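# Fit camshaft into engine case with gear timing aligned

## Task

Push the camshaft's shaft fully home in the open bearing at the front of the free-standing engine case so that its large gear engages the small crank gear in the correct timing: as the gears rotate, the small gear's marked tooth has to drop into one of the two marked gaps on the large gear. The engine case must still be upright at the end, and the camshaft must stay installed without the robot holding it.

## Robot and tools

ROBOT AND FRAME. There are two 6-joint arms, left_arm and right_arm, each with a two-finger gripper. The names do not refer to image sides. All reported positions share one scene frame: the origin sits on the table surface midway between the arms, +x runs out over the table, +z is up, and left_arm is on the +y side. Gripper positions are in metres and orientations are quaternions (w,x,y,z). A printed hand position can be off, and more so when the arm is stretched far.

JOINT ORDER. Every row and every per-joint list in a result uses this order: waist, forearm roll, wrist pitch, shoulder, wrist roll, elbow. Allowed ranges in rad are: waist -3.491..3.491, shoulder -3.140..3.140, elbow -1.187..4.328, forearm roll -3.316..3.316, wrist pitch -3.140..3.140, wrist roll -3.927..3.927. A real end may differ from these by up to 0.010 rad in either direction.

THE ROW. A row is one flat list of 18 numbers, each in [-1, 1], and it always covers both arms. Numbers 1-6 are left_arm joint offsets in the order above. Numbers 7-9 are the left gripper's position, force_limit and speed. Numbers 10-18 are the same nine values for right_arm. Joint numbers are scaled offsets, not angles. 1.0 equals 1.983 rad for waist and shoulder, 2.38 rad for elbow, and 2.975 rad for forearm roll, wrist pitch and wrist roll. Positive and negative values turn the joint in opposite directions.

execute_actions(actions). actions is a list of actions. Each action is a list of 1 to 15 rows, and each row lasts one 1/30 s step. If an action has fewer than 15 rows, its final row is repeated until the action has run for 15 steps (0.5 s). Inside an action, joint offsets are measured from the angles the arm had when that action began, not from the previous row. For the first action in a call, the base is the angles last reported in this scene. An empty list just returns the state and images. If an action pushes a joint more than 0.010 rad outward past its range end, that action is refused for both arms. A malformed action, or a first action that fails this check, rejects the whole call. A joint aimed past its real end is stopped at that end, and the result then prints "joint sent to its limit". If that line is missing, it does not prove the joint has more room.

move(target, speed, blocking). target is one 18-number row as above. Its joint offsets are measured from the "Joint positions" in the latest result that shows them. Its gripper values are applied at once. speed (0.01-2 rad/s, default 0.5) limits the joint that has the longest way to go. All joints finish together, so the hand follows a curve. A path lasts between 0.5 and 10 s; anything longer is cut off at 10 s. Moves do not avoid obstacles or the other arm. With blocking=false the result comes back after 0.5 s while motion continues. You must then use wait or stop before sending another move or execute_actions. The result adds a "move:" line. It gives the ending (done, off_target, moving, held, fault), limits=held or limits=none, and the joint of each arm that is farthest from its target. Targets placed beyond a contact press harder, and fast moves strike harder. Because the arms are stiff, even a small overshoot into something rigid can trigger a fault.

wait(seconds), 0-10, keeps the last commands running. stop() brakes a running move; a fast arm needs space to stop. zoom_image(camera, region) crops the latest image of cam_high (504x504), cam_left_wrist or cam_right_wrist (both 616x616 fisheye). region is [x0,y0,x1,y1] in pixels with the origin at top-left, at most 504x504. finished_scene(scene) ends the current scene permanently and reports success. Pass the current scene's number, and call it only once the case is upright and the camshaft sits in place without help.

GRIPPER. position +1 is fully open (140 mm). The pads touch at about -0.8. -1 closes until the fingers are blocked. force_limit is the squeeze force: about 14 N at -1, 60 N at 0 and 107 N at +1 (parts up to 40 mm). speed is how fast the fingers close or open: about 30 mm/s at -1, 140 at 0 and 250 at +1. The fingers extend along the gripper's +z axis and close along its y axis. The reported hand point lies between the closed pads. The tips reach about 33 mm past it when closed and 9 mm when open. They move about 24 mm outward as they close, so leave that clearance above the table. object_status: 0 moving, 1 blocked while opening, 2 blocked while closing (a good grip), 3 reached the command or pads touching. To squeeze harder while at 2, raise force_limit and switch position between -1 and -0.98. To leave a gripper unchanged, resend its previous three values; a 0 is a real command. position_measured runs from 3 (open) to 230 (closed) and is not linear in mm.

RESULT LINES. Each result gives the hand poses, Joint positions, Joint velocities, Joint targets (which may still change while you send nothing), Flange force (the outside force including any held weight; noisy, and sometimes "no reading"), and camera images. "joint command not followed" means a clearance check changed some joint targets. MOTOR HOT warns of overheating from holding loads. Further heating brings an OVER-TEMPERATURE FAULT, which brakes that arm.

MOTION LIMITS. Joint targets are capped in speed (2.62 rad/s waist/shoulder, 3.14 elbow, 3.93 for the wrist joints). They also stay within 0.805, 0.966 and 1.21 rad of the measured angles, and are pulled back if they would put the hand more than 70 mm from where it is. Large motions therefore take several actions. Motion that is unfinished when an action ends should be commanded again.

FAULTS AND CARE. If a joint's contact torque reaches its load limit (145 N m for waist, shoulder and elbow; 36.4 for the wrist joints; held weight counts), or an outside force reaches 150 N, that arm goes limp for 10 s and skips the rest of the call. Held parts may be jerked briefly, and loose items may be nudged. Do not drop parts, knock anything off the table, tip the case over, slam into things, press hard, or let the arms collide. The simulation keeps running while you compose replies, holding the last command.

Each tool is called after "Request:" as a command line: name --argument value for each argument, lists and objects as JSON in quotes; but a table of rows of numbers goes row by row, as --pt "numbers of a row", without its own name.

## Session

Request:
execute_actions --actions '[]'

Scene clock: 0.00 s.
left_arm: end_effector_position=(+0.3931, +0.3254, +0.2370) position_measured=3 object_status=3 end_effector_quat_wxyz=(+0.080, +0.910, -0.389, -0.116) | right_arm: end_effector_position=(+0.3175, -0.1395, +0.1591) position_measured=3 object_status=3 end_effector_quat_wxyz=(+0.395, +0.905, +0.063, -0.147)
Joint names: [waist, forearm roll, wrist pitch, shoulder, wrist roll, elbow]
Joint positions: left_arm=[ 0.531 -0.041 -1.826 -0.033  0.416 -0.056] | right_arm=[ 1.223  0.199 -2.043  0.601  0.669  0.224]
Joint velocities: left_arm=[-0.    -0.    -0.001  0.001  0.     0.   ] | right_arm=[0.001 0.001 0.    0.    0.001 0.   ]
Flange force (N, the push that the arm receives, along the gripper's own x y z axes): no reading
Joint targets: left_arm=[0.531 -0.041 -1.826 -0.033 0.416 -0.056] | right_arm=[1.223 0.199 -2.043 0.601 0.669 0.224]

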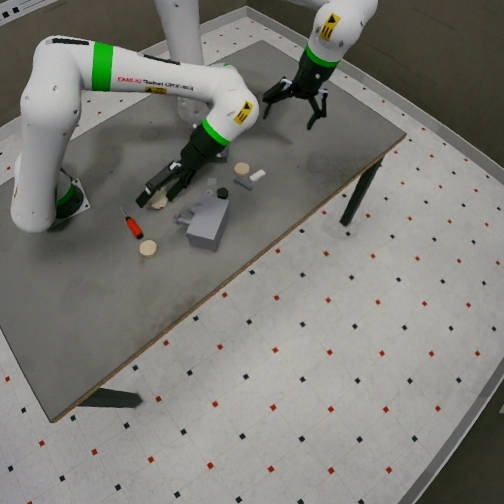

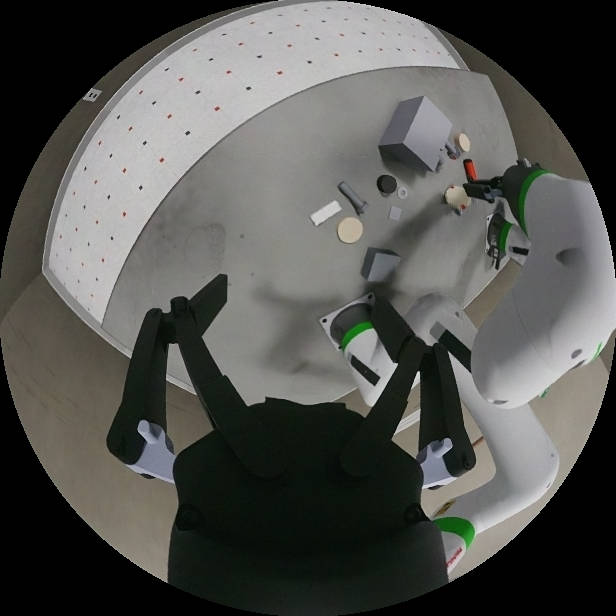

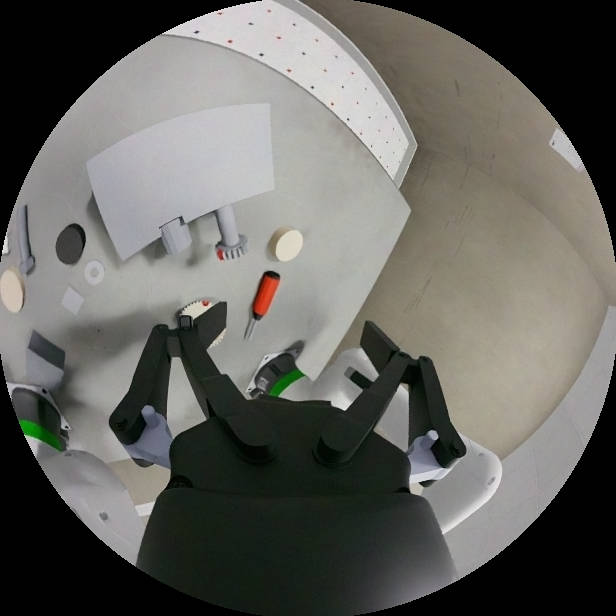

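Request:
zoom_image --camera "cam_left_wrist" --region '[300, 80, 520, 300]'

Request:
move --target '[0,0,0,0,0,0,1,0,0,-0.4,-0.0669,0.1587,-0.303,-0.2249,-0.0941,1,0,0]'

Region (300, 80, 520, 300) of cam_left_wrist's 616x616 image, scaled by 2.291, with more detail than that image has.

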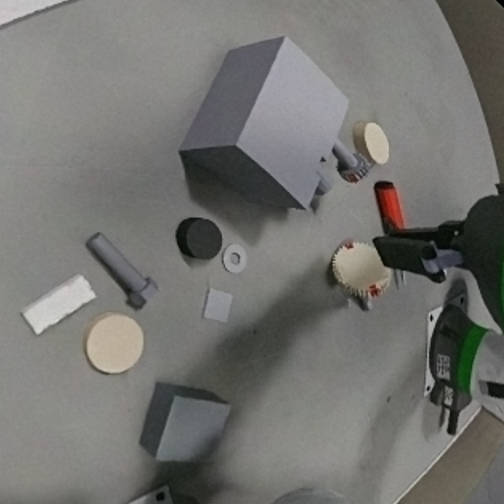

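Scene clock: 2.37 s.
left_arm: end_effector_position=(+0.3931, +0.3254, +0.2370) position_measured=3 object_status=3 end_effector_quat_wxyz=(+0.080, +0.910, -0.389, -0.116) | right_arm: end_effector_position=(+0.4147, -0.3872, +0.2386) position_measured=3 object_status=3 end_effector_quat_wxyz=(-0.000, +0.792, -0.611, -0.000)
Joint names: [waist, forearm roll, wrist pitch, shoulder, wrist roll, elbow]
Joint positions: left_arm=[ 0.531 -0.041 -1.826 -0.033  0.416 -0.056] | right_arm=[ 0.43  -0.001 -1.571 -0.    -0.    -0.   ]
Joint velocities: left_arm=[-0.001  0.    -0.001  0.    -0.    -0.001] | right_arm=[-0.001 -0.    -0.    -0.001 -0.001 -0.   ]
Flange force (N, the push that the arm receives, along the gripper's own x y z axes): left_arm=[-3.6 -1.8 6.6] | right_arm=[0.7 -1.0 -2.8]
Joint targets: left_arm=[0.531 -0.041 -1.826 -0.033 0.416 -0.056] | right_arm=[0.430 -0.000 -1.571 -0.000 -0.000 0.000]
move: done; limits=none; left_arm: farthest joint: the waist, 0.000 radians from its target (0.000 radians at the start); right_arm: farthest joint: the forearm roll, 0.001 radians from its target (0.199 radians at the start)
camera_calibration (this result's frames):
cam_left_wrist: T_world_to_cam=[[-0.577485, -0.784823, 0.224862, 0.430348], [-0.558669, 0.580735, 0.592145, -0.11444], [-0.595315, 0.216331, -0.773822, 0.526335], [0, 0, 0, 1]] pos_world=[0.49792, 0.290344, 0.378286]
cam_right_wrist: T_world_to_cam=[[-0.921553, -0.38719, 0.0287086, 0.21877], [-0.36734, 0.893468, 0.258413, 0.458377], [-0.125705, 0.227595, -0.965608, 0.560249], [0, 0, 0, 1]] pos_world=[0.440415, -0.45235, 0.41625]

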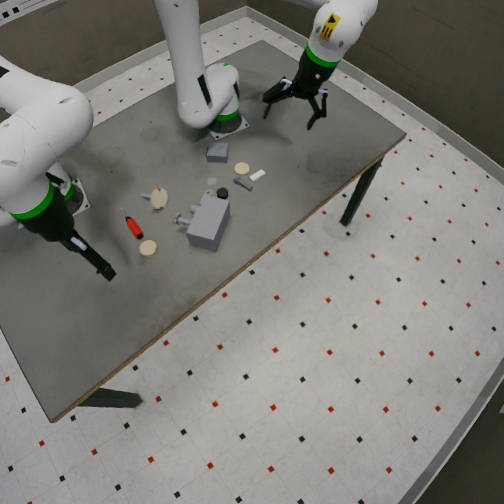

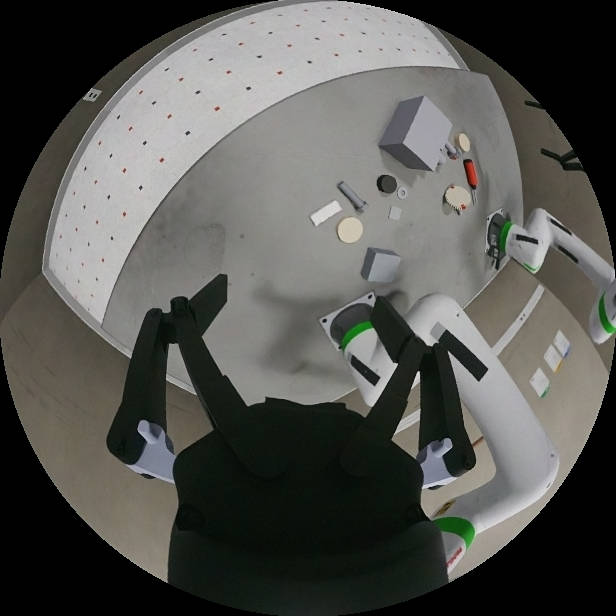

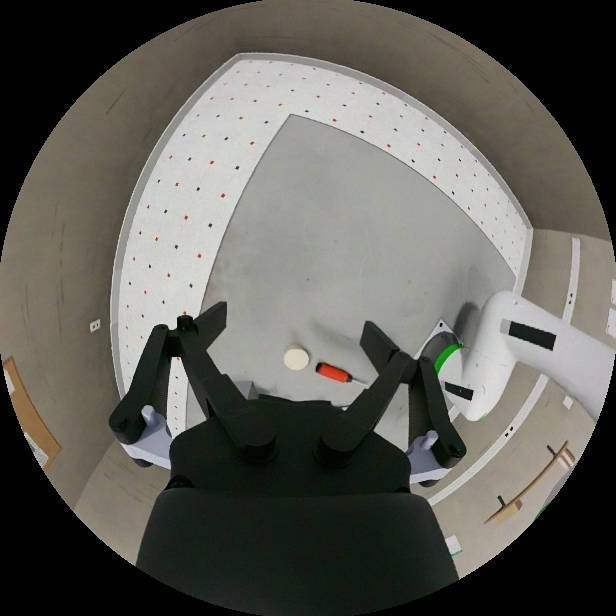

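Request:
zoom_image --camera "cam_high" --region '[110, 150, 250, 290]'

Region (110, 150, 250, 290) of cam_high's 504x504 image, scaled by 3.600, with more detail than that image has.

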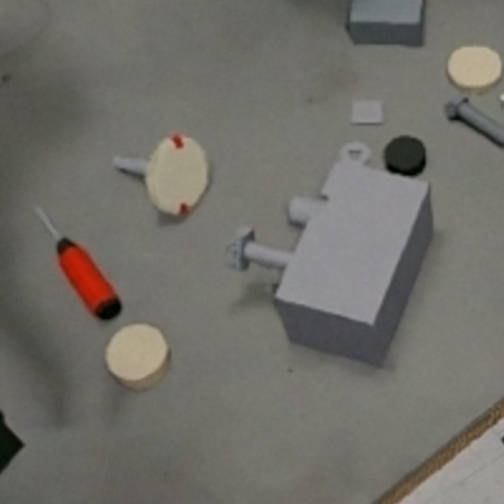

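Request:
move --target '[0,0,0,0,0,0,1,0,0,0.39,0,0.0215,-0.117,0.4,-0.1244,1,0,0]' --speed 1

Scene clock: 4.63 s.
left_arm: end_effector_position=(+0.3931, +0.3254, +0.2370) position_measured=3 object_status=3 end_effector_quat_wxyz=(+0.080, +0.910, -0.389, -0.116) | right_arm: end_effector_position=(+0.2493, -0.1506, +0.2000) position_measured=3 object_status=3 end_effector_quat_wxyz=(-0.000, +0.948, +0.319, -0.000)
Joint names: [waist, forearm roll, wrist pitch, shoulder, wrist roll, elbow]
Joint positions: left_arm=[ 0.531 -0.041 -1.826 -0.033  0.416 -0.056] | right_arm=[ 1.203 -0.001 -1.507 -0.232  1.19  -0.296]
Joint velocities: left_arm=[ 0.002 -0.    -0.001  0.001  0.    -0.001] | right_arm=[ 0.001 -0.001 -0.    -0.    -0.    -0.   ]
Flange force (N, the push that the arm receives, along the gripper's own x y z axes): left_arm=[-1.7 -2.3 4.3] | right_arm=[3.4 -0.9 -2.7]
Joint targets: left_arm=[0.531 -0.041 -1.826 -0.033 0.416 -0.056] | right_arm=[1.204 -0.001 -1.507 -0.232 1.190 -0.296]
move: done; limits=none; left_arm: farthest joint: the waist, 0.000 radians from its target (0.000 radians at the start); right_arm: farthest joint: the waist, 0.000 radians from its target (0.774 radians at the start)
camera_calibration (this result's frames):
cam_left_wrist: T_world_to_cam=[[-0.577485, -0.784823, 0.224863, 0.430348], [-0.558669, 0.580735, 0.592145, -0.11444], [-0.595315, 0.216331, -0.773822, 0.526335], [0, 0, 0, 1]] pos_world=[0.49792, 0.290344, 0.378286]
cam_right_wrist: T_world_to_cam=[[0.710279, -0.703338, 0.0286172, -0.295336], [-0.685087, -0.681364, 0.257682, 0.0384371], [-0.161738, -0.202631, -0.965806, 0.392646], [0, 0, 0, 1]] pos_world=[0.29961, -0.101969, 0.377767]

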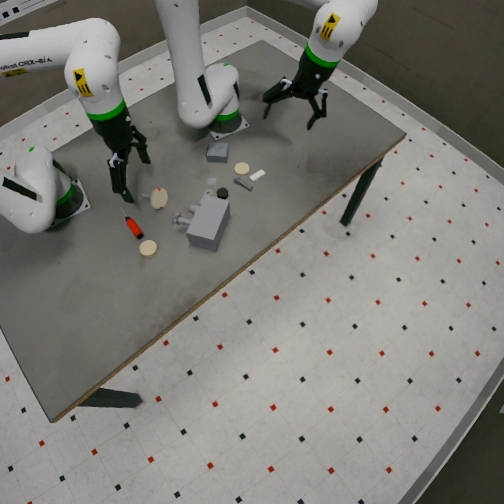

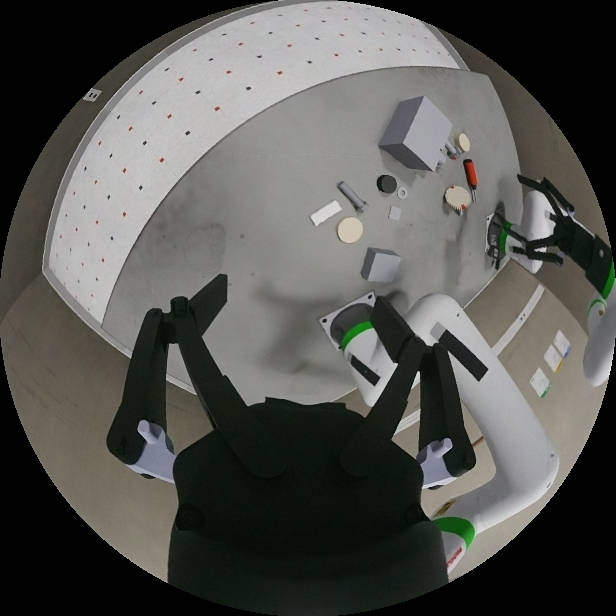

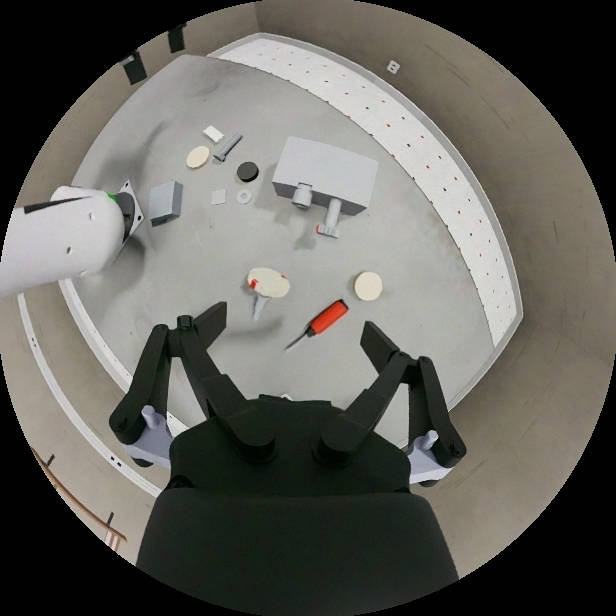

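Request:
zoom_image --camera "cam_right_wrist" --region '[210, 130, 410, 330]'

Region (210, 130, 410, 330) of cam_right_wrist's 616x616 image, scaled by 2.520, with more detail than that image has.

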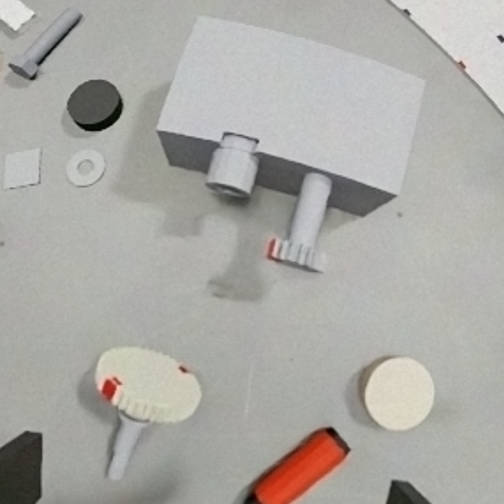

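Request:
move --target '[0,0,0,0,0,0,1,0,0,0.0807,0,0.0592,0.0262,0.3855,-0.0521,0.1,0,0]' --speed 1

Scene clock: 6.90 s.
left_arm: end_effector_position=(+0.3931, +0.3254, +0.2370) position_measured=3 object_status=3 end_effector_quat_wxyz=(+0.080, +0.910, -0.389, -0.116) | right_arm: end_effector_position=(+0.2141, -0.0994, +0.1297) position_measured=117 object_status=3 end_effector_quat_wxyz=(-0.000, +0.559, +0.829, +0.000)
Joint names: [waist, forearm roll, wrist pitch, shoulder, wrist roll, elbow]
Joint positions: left_arm=[ 0.531 -0.041 -1.826 -0.033  0.416 -0.056] | right_arm=[ 1.364 -0.001 -1.331 -0.18   2.337 -0.42 ]
Joint velocities: left_arm=[-0.    -0.     0.001  0.     0.001 -0.001] | right_arm=[ 0.001  0.    -0.002  0.    -0.     0.   ]
Flange force (N, the push that the arm receives, along the gripper's own x y z axes): left_arm=[-7.7 -1.2 7.5] | right_arm=[0.1 2.5 -2.3]
Joint targets: left_arm=[0.531 -0.041 -1.826 -0.033 0.416 -0.056] | right_arm=[1.364 -0.001 -1.331 -0.180 2.337 -0.420]
move: done; limits=none; left_arm: farthest joint: the waist, 0.000 radians from its target (0.000 radians at the start); right_arm: farthest joint: the waist, 0.000 radians from its target (0.160 radians at the start)
camera_calibration (this result's frames):
cam_left_wrist: T_world_to_cam=[[-0.577485, -0.784823, 0.224862, 0.430348], [-0.558669, 0.580735, 0.592145, -0.11444], [-0.595315, 0.216332, -0.773822, 0.526335], [0, 0, 0, 1]] pos_world=[0.49792, 0.290344, 0.378286]
cam_right_wrist: T_world_to_cam=[[0.864315, 0.50209, 0.0294083, -0.145562], [0.478857, -0.839383, 0.257161, -0.197527], [0.153803, -0.208185, -0.965921, 0.261307], [0, 0, 0, 1]] pos_world=[0.180209, -0.0383152, 0.307479]

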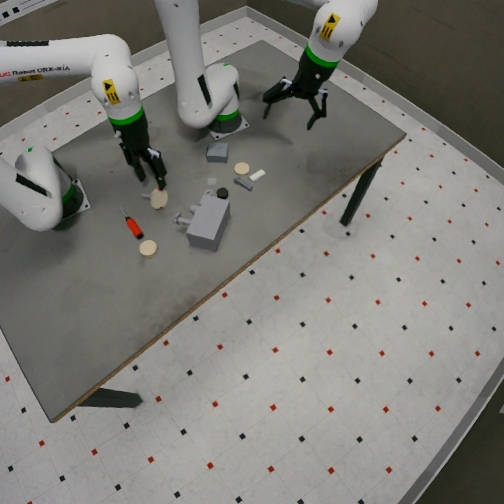

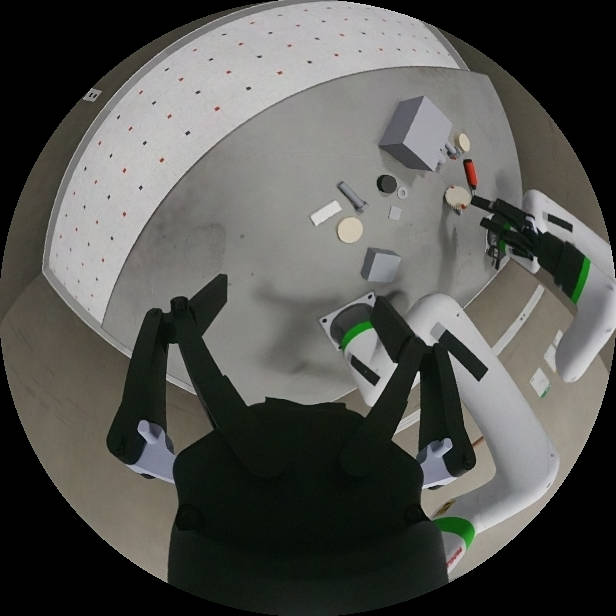

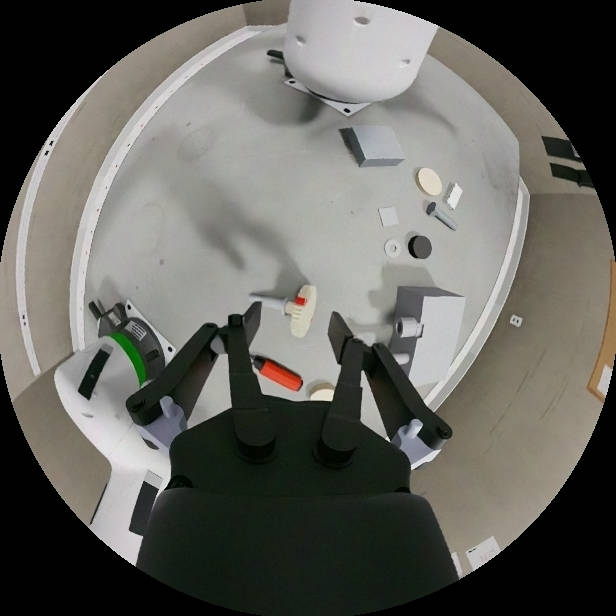

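Request:
move --target '[0,0,0,0,0,0,1,0,0,0,0,0.0413,0.0195,0,-0.0353,0.1,0,0]' --speed 0.15

Request:
move --target '[0,0,0,0,0,0,1,0,0,0,0,0,0,0,0,-1,0,-1]'

Request:
move --target '[0,0,0,0,0,0,1,0,0,0,0,-0.0413,-0.0195,0,0.0353,-1,0,-1]' --speed 0.15

Request:
move --target '[0,0,0,0,0,0,1,0,0,0,0,0,0,-1,0,-1,0,-1]' --speed 1

Scene clock: 8.37 s.
left_arm: end_effector_position=(+0.3931, +0.3254, +0.2370) position_measured=3 object_status=3 end_effector_quat_wxyz=(+0.080, +0.910, -0.389, -0.116) | right_arm: end_effector_position=(+0.2141, -0.0993, +0.0819) position_measured=117 object_status=3 end_effector_quat_wxyz=(-0.000, +0.559, +0.829, +0.000)
Joint names: [waist, forearm roll, wrist pitch, shoulder, wrist roll, elbow]
Joint positions: left_arm=[ 0.531 -0.041 -1.826 -0.033  0.416 -0.056] | right_arm=[ 1.364 -0.001 -1.208 -0.142  2.337 -0.504]
Joint velocities: left_arm=[ 0.001 -0.001 -0.    -0.001 -0.     0.   ] | right_arm=[-0.     0.     0.001  0.    -0.    -0.   ]
Flange force (N, the push that the arm receives, along the gripper's own x y z axes): left_arm=[-7.3 -3.5 5.7] | right_arm=[-0.9 4.0 -2.2]
Joint targets: left_arm=[0.531 -0.041 -1.826 -0.033 0.416 -0.056] | right_arm=[1.364 -0.001 -1.208 -0.142 2.337 -0.504]
move: done; limits=none; left_arm: farthest joint: the waist, 0.000 radians from its target (0.000 radians at the start); right_arm: farthest joint: the waist, 0.000 radians from its target (0.000 radians at the start)
camera_calibration (this result's frames):
cam_left_wrist: T_world_to_cam=[[-0.577485, -0.784823, 0.224862, 0.430348], [-0.558669, 0.580735, 0.592145, -0.11444], [-0.595315, 0.216331, -0.773822, 0.526335], [0, 0, 0, 1]] pos_world=[0.49792, 0.290344, 0.378286]
cam_right_wrist: T_world_to_cam=[[0.864338, 0.502041, 0.0295833, -0.144252], [0.47879, -0.839455, 0.257053, -0.18517], [0.153885, -0.208017, -0.965944, 0.215153], [0, 0, 0, 1]] pos_world=[0.180231, -0.0382659, 0.259692]

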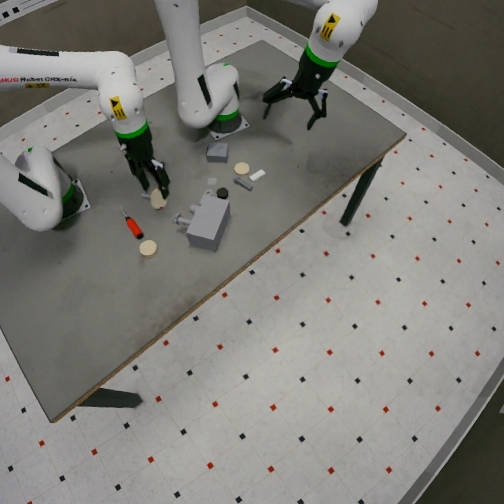

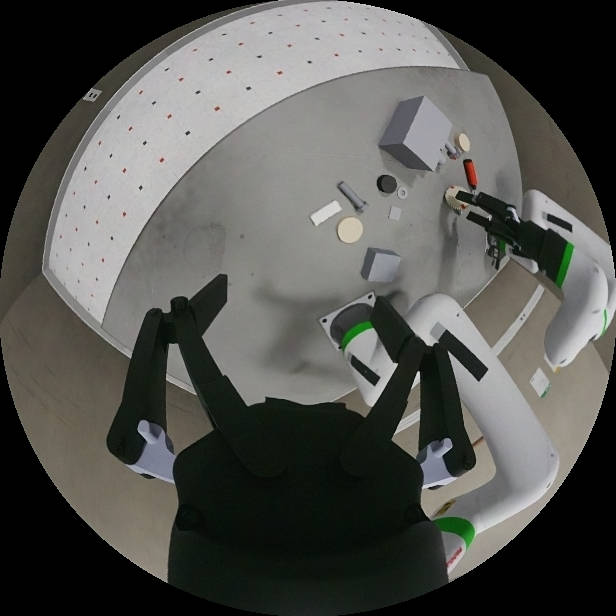

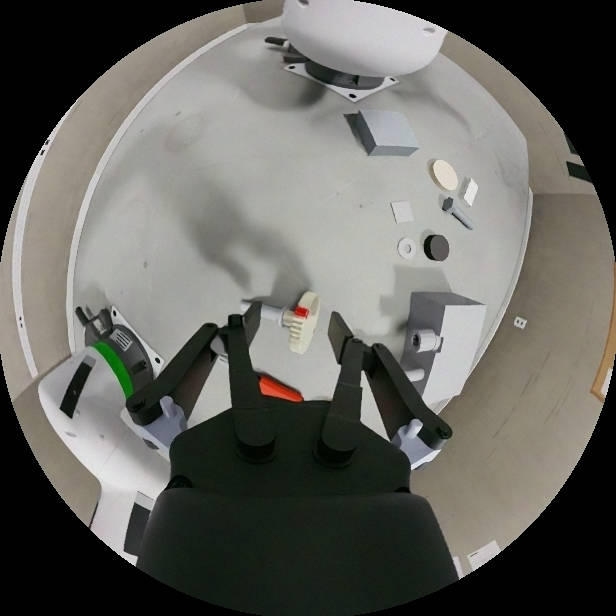

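Scene clock: 10.63 s.
left_arm: end_effector_position=(+0.3931, +0.3254, +0.2370) position_measured=3 object_status=3 end_effector_quat_wxyz=(+0.080, +0.910, -0.389, -0.116) | right_arm: end_effector_position=(+0.2141, -0.0993, +0.0819) position_measured=216 object_status=0 end_effector_quat_wxyz=(-0.000, +0.559, +0.829, +0.000)
Joint names: [waist, forearm roll, wrist pitch, shoulder, wrist roll, elbow]
Joint positions: left_arm=[ 0.531 -0.041 -1.826 -0.033  0.416 -0.056] | right_arm=[ 1.364 -0.001 -1.208 -0.142  2.337 -0.504]
Joint velocities: left_arm=[ 0.001 -0.001 -0.     0.001  0.     0.   ] | right_arm=[ 0.     0.    -0.    -0.    -0.001  0.   ]
Flange force (N, the push that the arm receives, along the gripper's own x y z axes): left_arm=[-1.2 -2.7 3.7] | right_arm=[0.9 -0.2 -6.8]
Joint targets: left_arm=[0.531 -0.041 -1.826 -0.033 0.416 -0.056] | right_arm=[1.364 -0.001 -1.208 -0.142 2.337 -0.504]
move: done; limits=none; left_arm: farthest joint: the waist, 0.000 radians from its target (0.000 radians at the start); right_arm: farthest joint: the waist, 0.000 radians from its target (0.000 radians at the start)
camera_calibration (this result's frames):
cam_left_wrist: T_world_to_cam=[[-0.577485, -0.784824, 0.224862, 0.430348], [-0.558669, 0.580735, 0.592145, -0.11444], [-0.595315, 0.216331, -0.773822, 0.526335], [0, 0, 0, 1]] pos_world=[0.49792, 0.290344, 0.378286]
cam_right_wrist: T_world_to_cam=[[0.864341, 0.502029, 0.0296777, -0.144296], [0.478775, -0.839494, 0.256953, -0.185124], [0.153912, -0.207887, -0.965968, 0.21516], [0, 0, 0, 1]] pos_world=[0.180237, -0.0382408, 0.259688]

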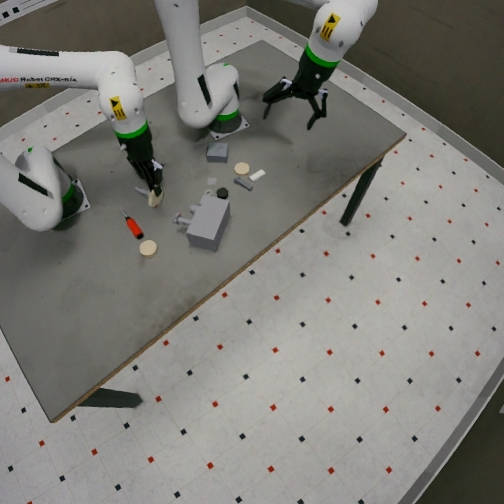

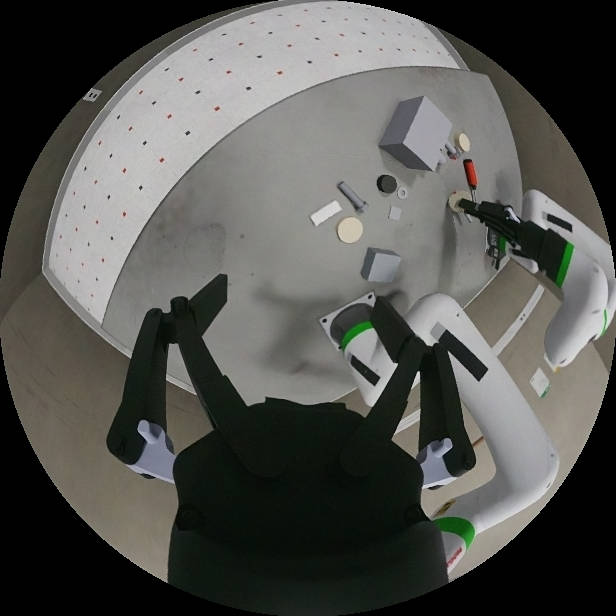

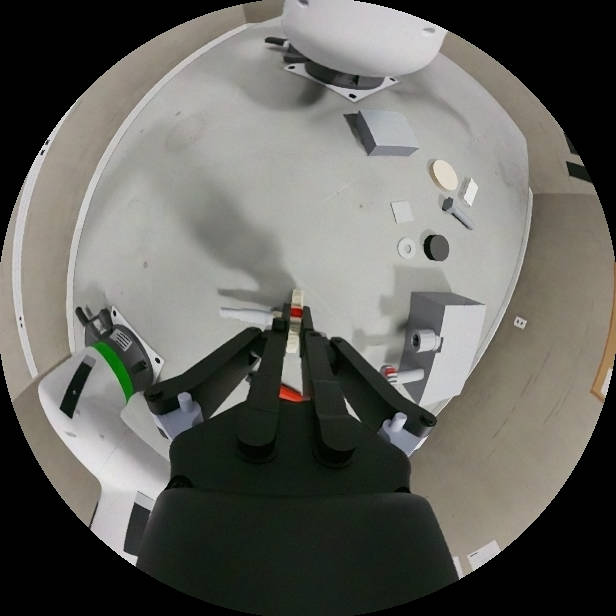

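Scene clock: 11.73 s.
left_arm: end_effector_position=(+0.3931, +0.3254, +0.2370) position_measured=3 object_status=3 end_effector_quat_wxyz=(+0.080, +0.910, -0.389, -0.116) | right_arm: end_effector_position=(+0.2141, -0.0994, +0.1297) position_measured=216 object_status=2 end_effector_quat_wxyz=(-0.000, +0.559, +0.829, +0.000)
Joint names: [waist, forearm roll, wrist pitch, shoulder, wrist roll, elbow]
Joint positions: left_arm=[ 0.531 -0.041 -1.826 -0.033  0.416 -0.056] | right_arm=[ 1.364 -0.001 -1.33  -0.18   2.337 -0.42 ]
Joint velocities: left_arm=[-0.001  0.001  0.001 -0.     0.    -0.   ] | right_arm=[ 0.     0.002  0.001 -0.    -0.001  0.   ]
Flange force (N, the push that the arm receives, along the gripper's own x y z axes): left_arm=[-8.2 -0.5 4.2] | right_arm=[0.7 4.2 0.2]
Joint targets: left_arm=[0.531 -0.041 -1.826 -0.033 0.416 -0.056] | right_arm=[1.364 -0.001 -1.330 -0.180 2.337 -0.420]
move: done; limits=none; left_arm: farthest joint: the waist, 0.000 radians from its target (0.000 radians at the start); right_arm: farthest joint: the waist, 0.000 radians from its target (0.000 radians at the start)
camera_calibration (this result's frames):
cam_left_wrist: T_world_to_cam=[[-0.577485, -0.784824, 0.224862, 0.430348], [-0.558669, 0.580735, 0.592145, -0.11444], [-0.595315, 0.216331, -0.773822, 0.526335], [0, 0, 0, 1]] pos_world=[0.49792, 0.290344, 0.378286]
cam_right_wrist: T_world_to_cam=[[0.864307, 0.502098, 0.0295053, -0.145607], [0.47886, -0.839411, 0.257065, -0.197476], [0.153839, -0.208054, -0.965944, 0.261314], [0, 0, 0, 1]] pos_world=[0.180212, -0.0382869, 0.307475]

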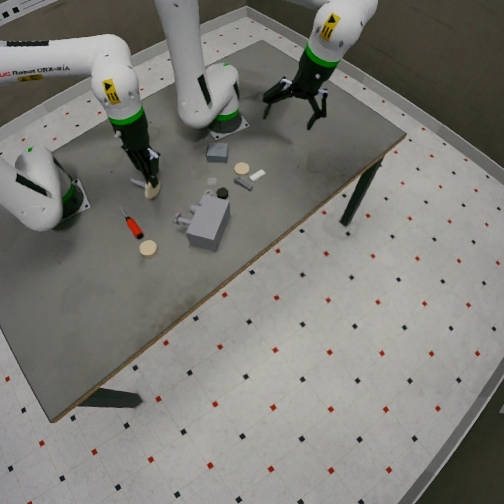

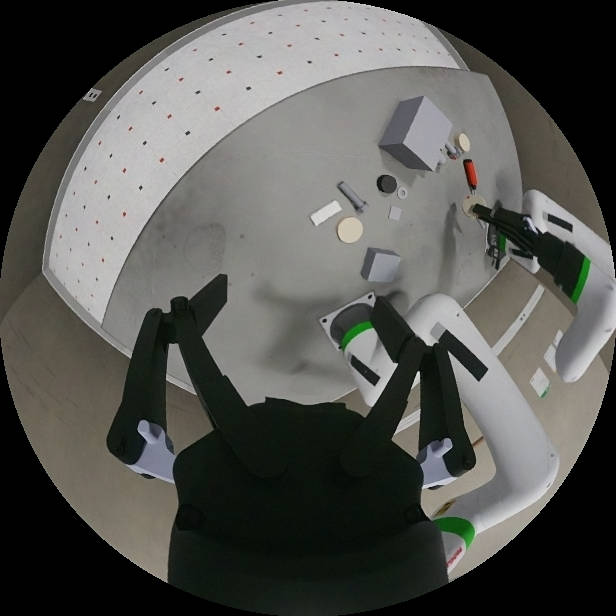

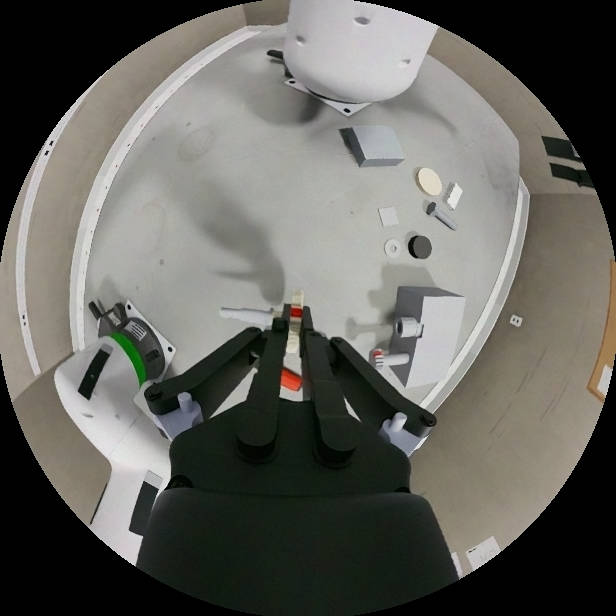

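Scene clock: 15.23 s.
left_arm: end_effector_position=(+0.3931, +0.3254, +0.2370) position_measured=3 object_status=3 end_effector_quat_wxyz=(+0.080, +0.910, -0.389, -0.116) | right_arm: end_effector_position=(+0.2141, -0.0994, +0.1297) position_measured=216 object_status=2 end_effector_quat_wxyz=(-0.000, +0.873, -0.488, -0.000)
Joint names: [waist, forearm roll, wrist pitch, shoulder, wrist roll, elbow]
Joint positions: left_arm=[ 0.531 -0.041 -1.826 -0.033  0.416 -0.056] | right_arm=[ 1.364 -0.001 -1.33  -0.18  -0.638 -0.42 ]
Joint velocities: left_arm=[ 0.002  0.001 -0.    -0.001 -0.001  0.002] | right_arm=[ 0.001 -0.001  0.002 -0.     0.     0.   ]
Flange force (N, the push that the arm receives, along the gripper's own x y z axes): left_arm=[-3.9 1.0 8.5] | right_arm=[-0.3 -2.5 0.5]
Joint targets: left_arm=[0.531 -0.041 -1.826 -0.033 0.416 -0.056] | right_arm=[1.364 -0.001 -1.330 -0.180 -0.638 -0.420]
move: done; limits=none; left_arm: farthest joint: the waist, 0.000 radians from its target (0.000 radians at the start); right_arm: farthest joint: the waist, 0.000 radians from its target (0.000 radians at the start)
camera_calibration (this result's frames):
cam_left_wrist: T_world_to_cam=[[-0.577485, -0.784823, 0.224863, 0.430348], [-0.558669, 0.580735, 0.592145, -0.11444], [-0.595315, 0.216331, -0.773822, 0.526335], [0, 0, 0, 1]] pos_world=[0.49792, 0.290344, 0.378286]
cam_right_wrist: T_world_to_cam=[[-0.769016, -0.638576, 0.0288936, 0.0908212], [-0.611301, 0.74788, 0.258818, 0.193387], [-0.186884, 0.181373, -0.965494, 0.372895], [0, 0, 0, 1]] pos_world=[0.257749, -0.154267, 0.307351]

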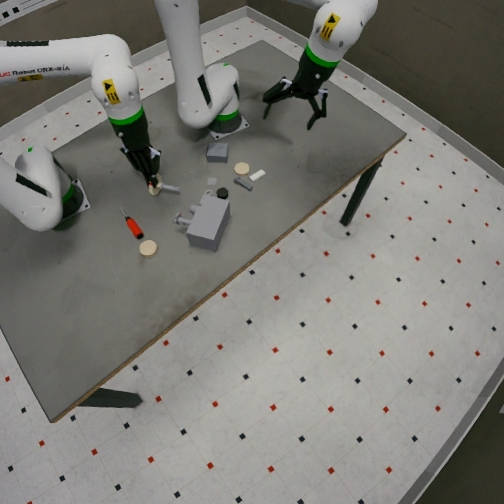

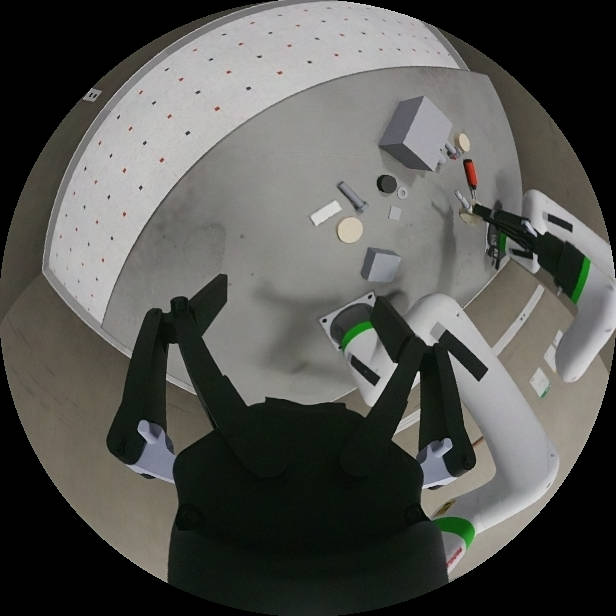

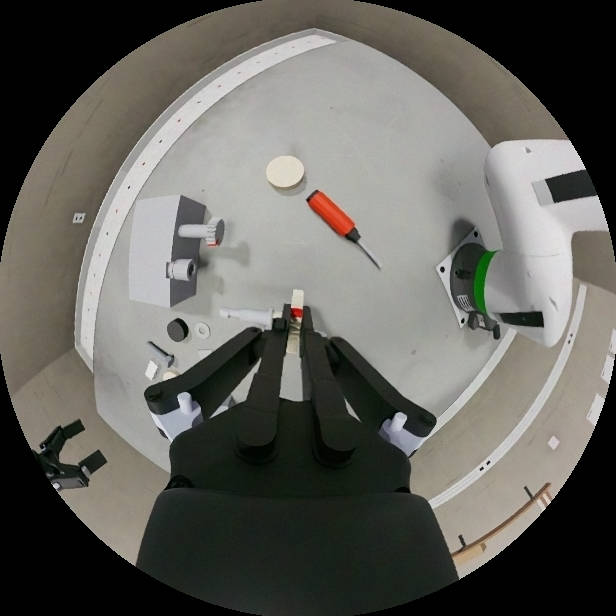

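Request:
move --target '[0,0,0,0,0,0,1,0,0,-0.062,0,0.012,0.0507,0.032,0.027,-1,0,-1]' --speed 0.15

Request:
zoom_image --camera "cam_right_wrist" --region '[130, 200, 330, 400]'

Request:
zoom_image --camera "cam_high" --region '[140, 160, 240, 260]'

Request:
zoom_image --camera "cam_left_wrist" --region '[400, 120, 500, 220]'

Scene clock: 16.97 s.
left_arm: end_effector_position=(+0.3931, +0.3254, +0.2370) position_measured=3 object_status=3 end_effector_quat_wxyz=(+0.080, +0.910, -0.389, -0.116) | right_arm: end_effector_position=(+0.2632, -0.0997, +0.1200) position_measured=216 object_status=2 end_effector_quat_wxyz=(-0.000, +0.866, -0.500, -0.000)
Joint names: [waist, forearm roll, wrist pitch, shoulder, wrist roll, elbow]
Joint positions: left_arm=[ 0.531 -0.041 -1.826 -0.033  0.416 -0.056] | right_arm=[ 1.241 -0.001 -1.295 -0.08  -0.543 -0.356]
Joint velocities: left_arm=[ 0.     0.001 -0.001 -0.    -0.001 -0.   ] | right_arm=[-0.     0.001 -0.     0.     0.    -0.   ]
Flange force (N, the push that the arm receives, along the gripper's own x y z axes): left_arm=[-3.2 -2.3 7.9] | right_arm=[-0.1 -1.0 -0.2]
Joint targets: left_arm=[0.531 -0.041 -1.826 -0.033 0.416 -0.056] | right_arm=[1.241 -0.001 -1.295 -0.080 -0.543 -0.356]
move: done; limits=none; left_arm: farthest joint: the waist, 0.000 radians from its target (0.000 radians at the start); right_arm: farthest joint: the waist, 0.000 radians from its target (0.122 radians at the start)
camera_calibration (this result's frames):
cam_left_wrist: T_world_to_cam=[[-0.577485, -0.784823, 0.224863, 0.430348], [-0.558669, 0.580735, 0.592145, -0.11444], [-0.595315, 0.216331, -0.773822, 0.526335], [0, 0, 0, 1]] pos_world=[0.49792, 0.290344, 0.378286]
cam_right_wrist: T_world_to_cam=[[-0.786445, -0.616962, 0.029355, 0.135319], [-0.590249, 0.764696, 0.258546, 0.222387], [-0.181961, 0.186006, -0.965553, 0.371914], [0, 0, 0, 1]] pos_world=[0.305359, -0.15575, 0.297632]

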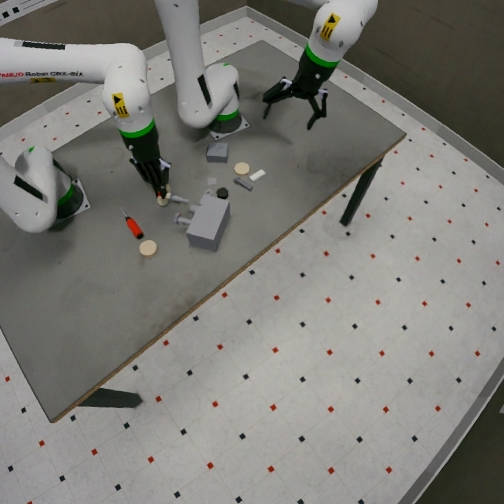

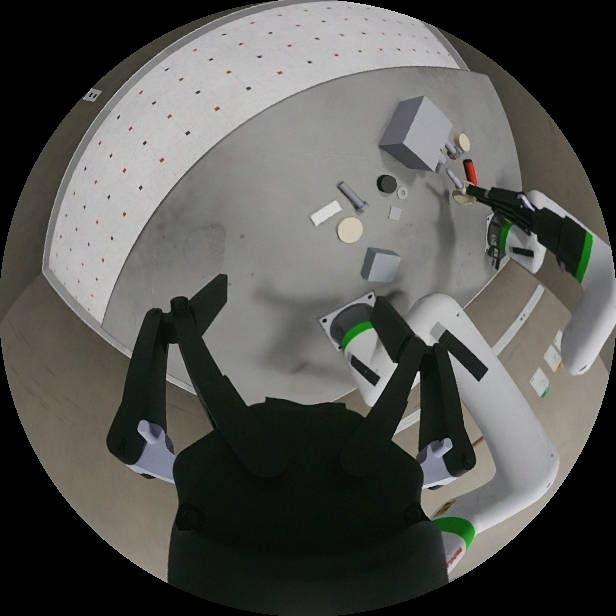

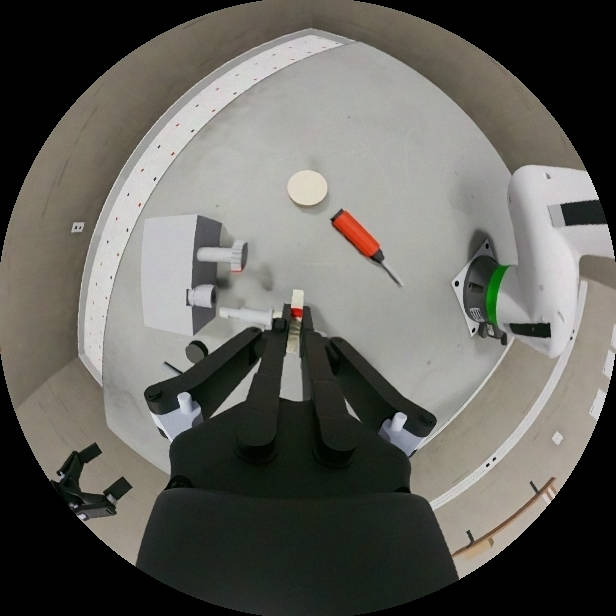

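Region (130, 200, 330, 400) of cam_right_wrist's 616x616 image, scaled by 2.520, with more detail than that image has.

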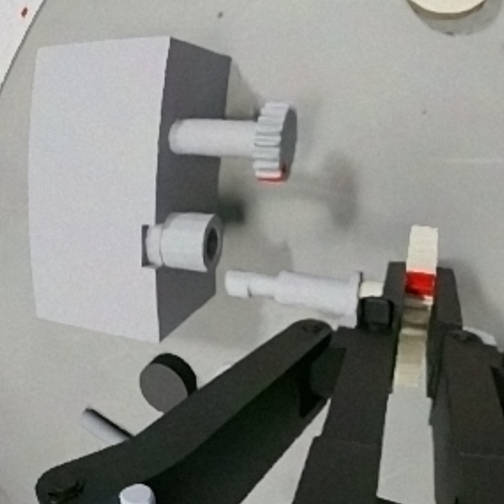

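Region (140, 160, 240, 260) of cam_high's 504x504 image, scaled by 5.040, with more detail than that image has.

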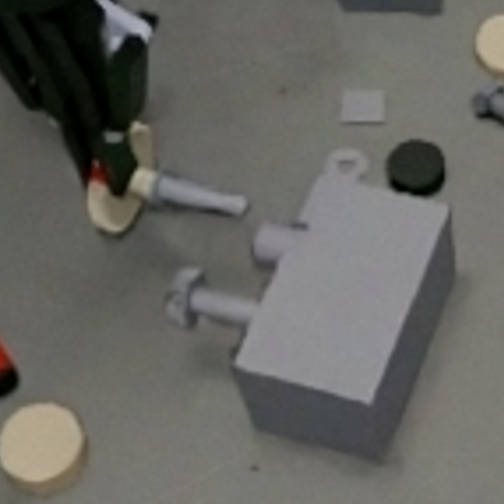

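Region (400, 120, 500, 220) of cam_left_wrist's 616x616 image, scaled by 5.040, with more detail than that image has.

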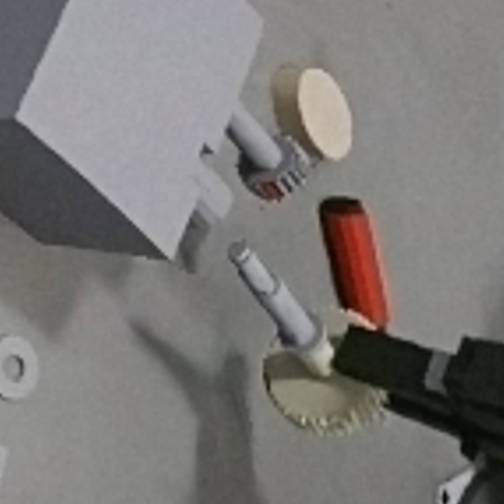

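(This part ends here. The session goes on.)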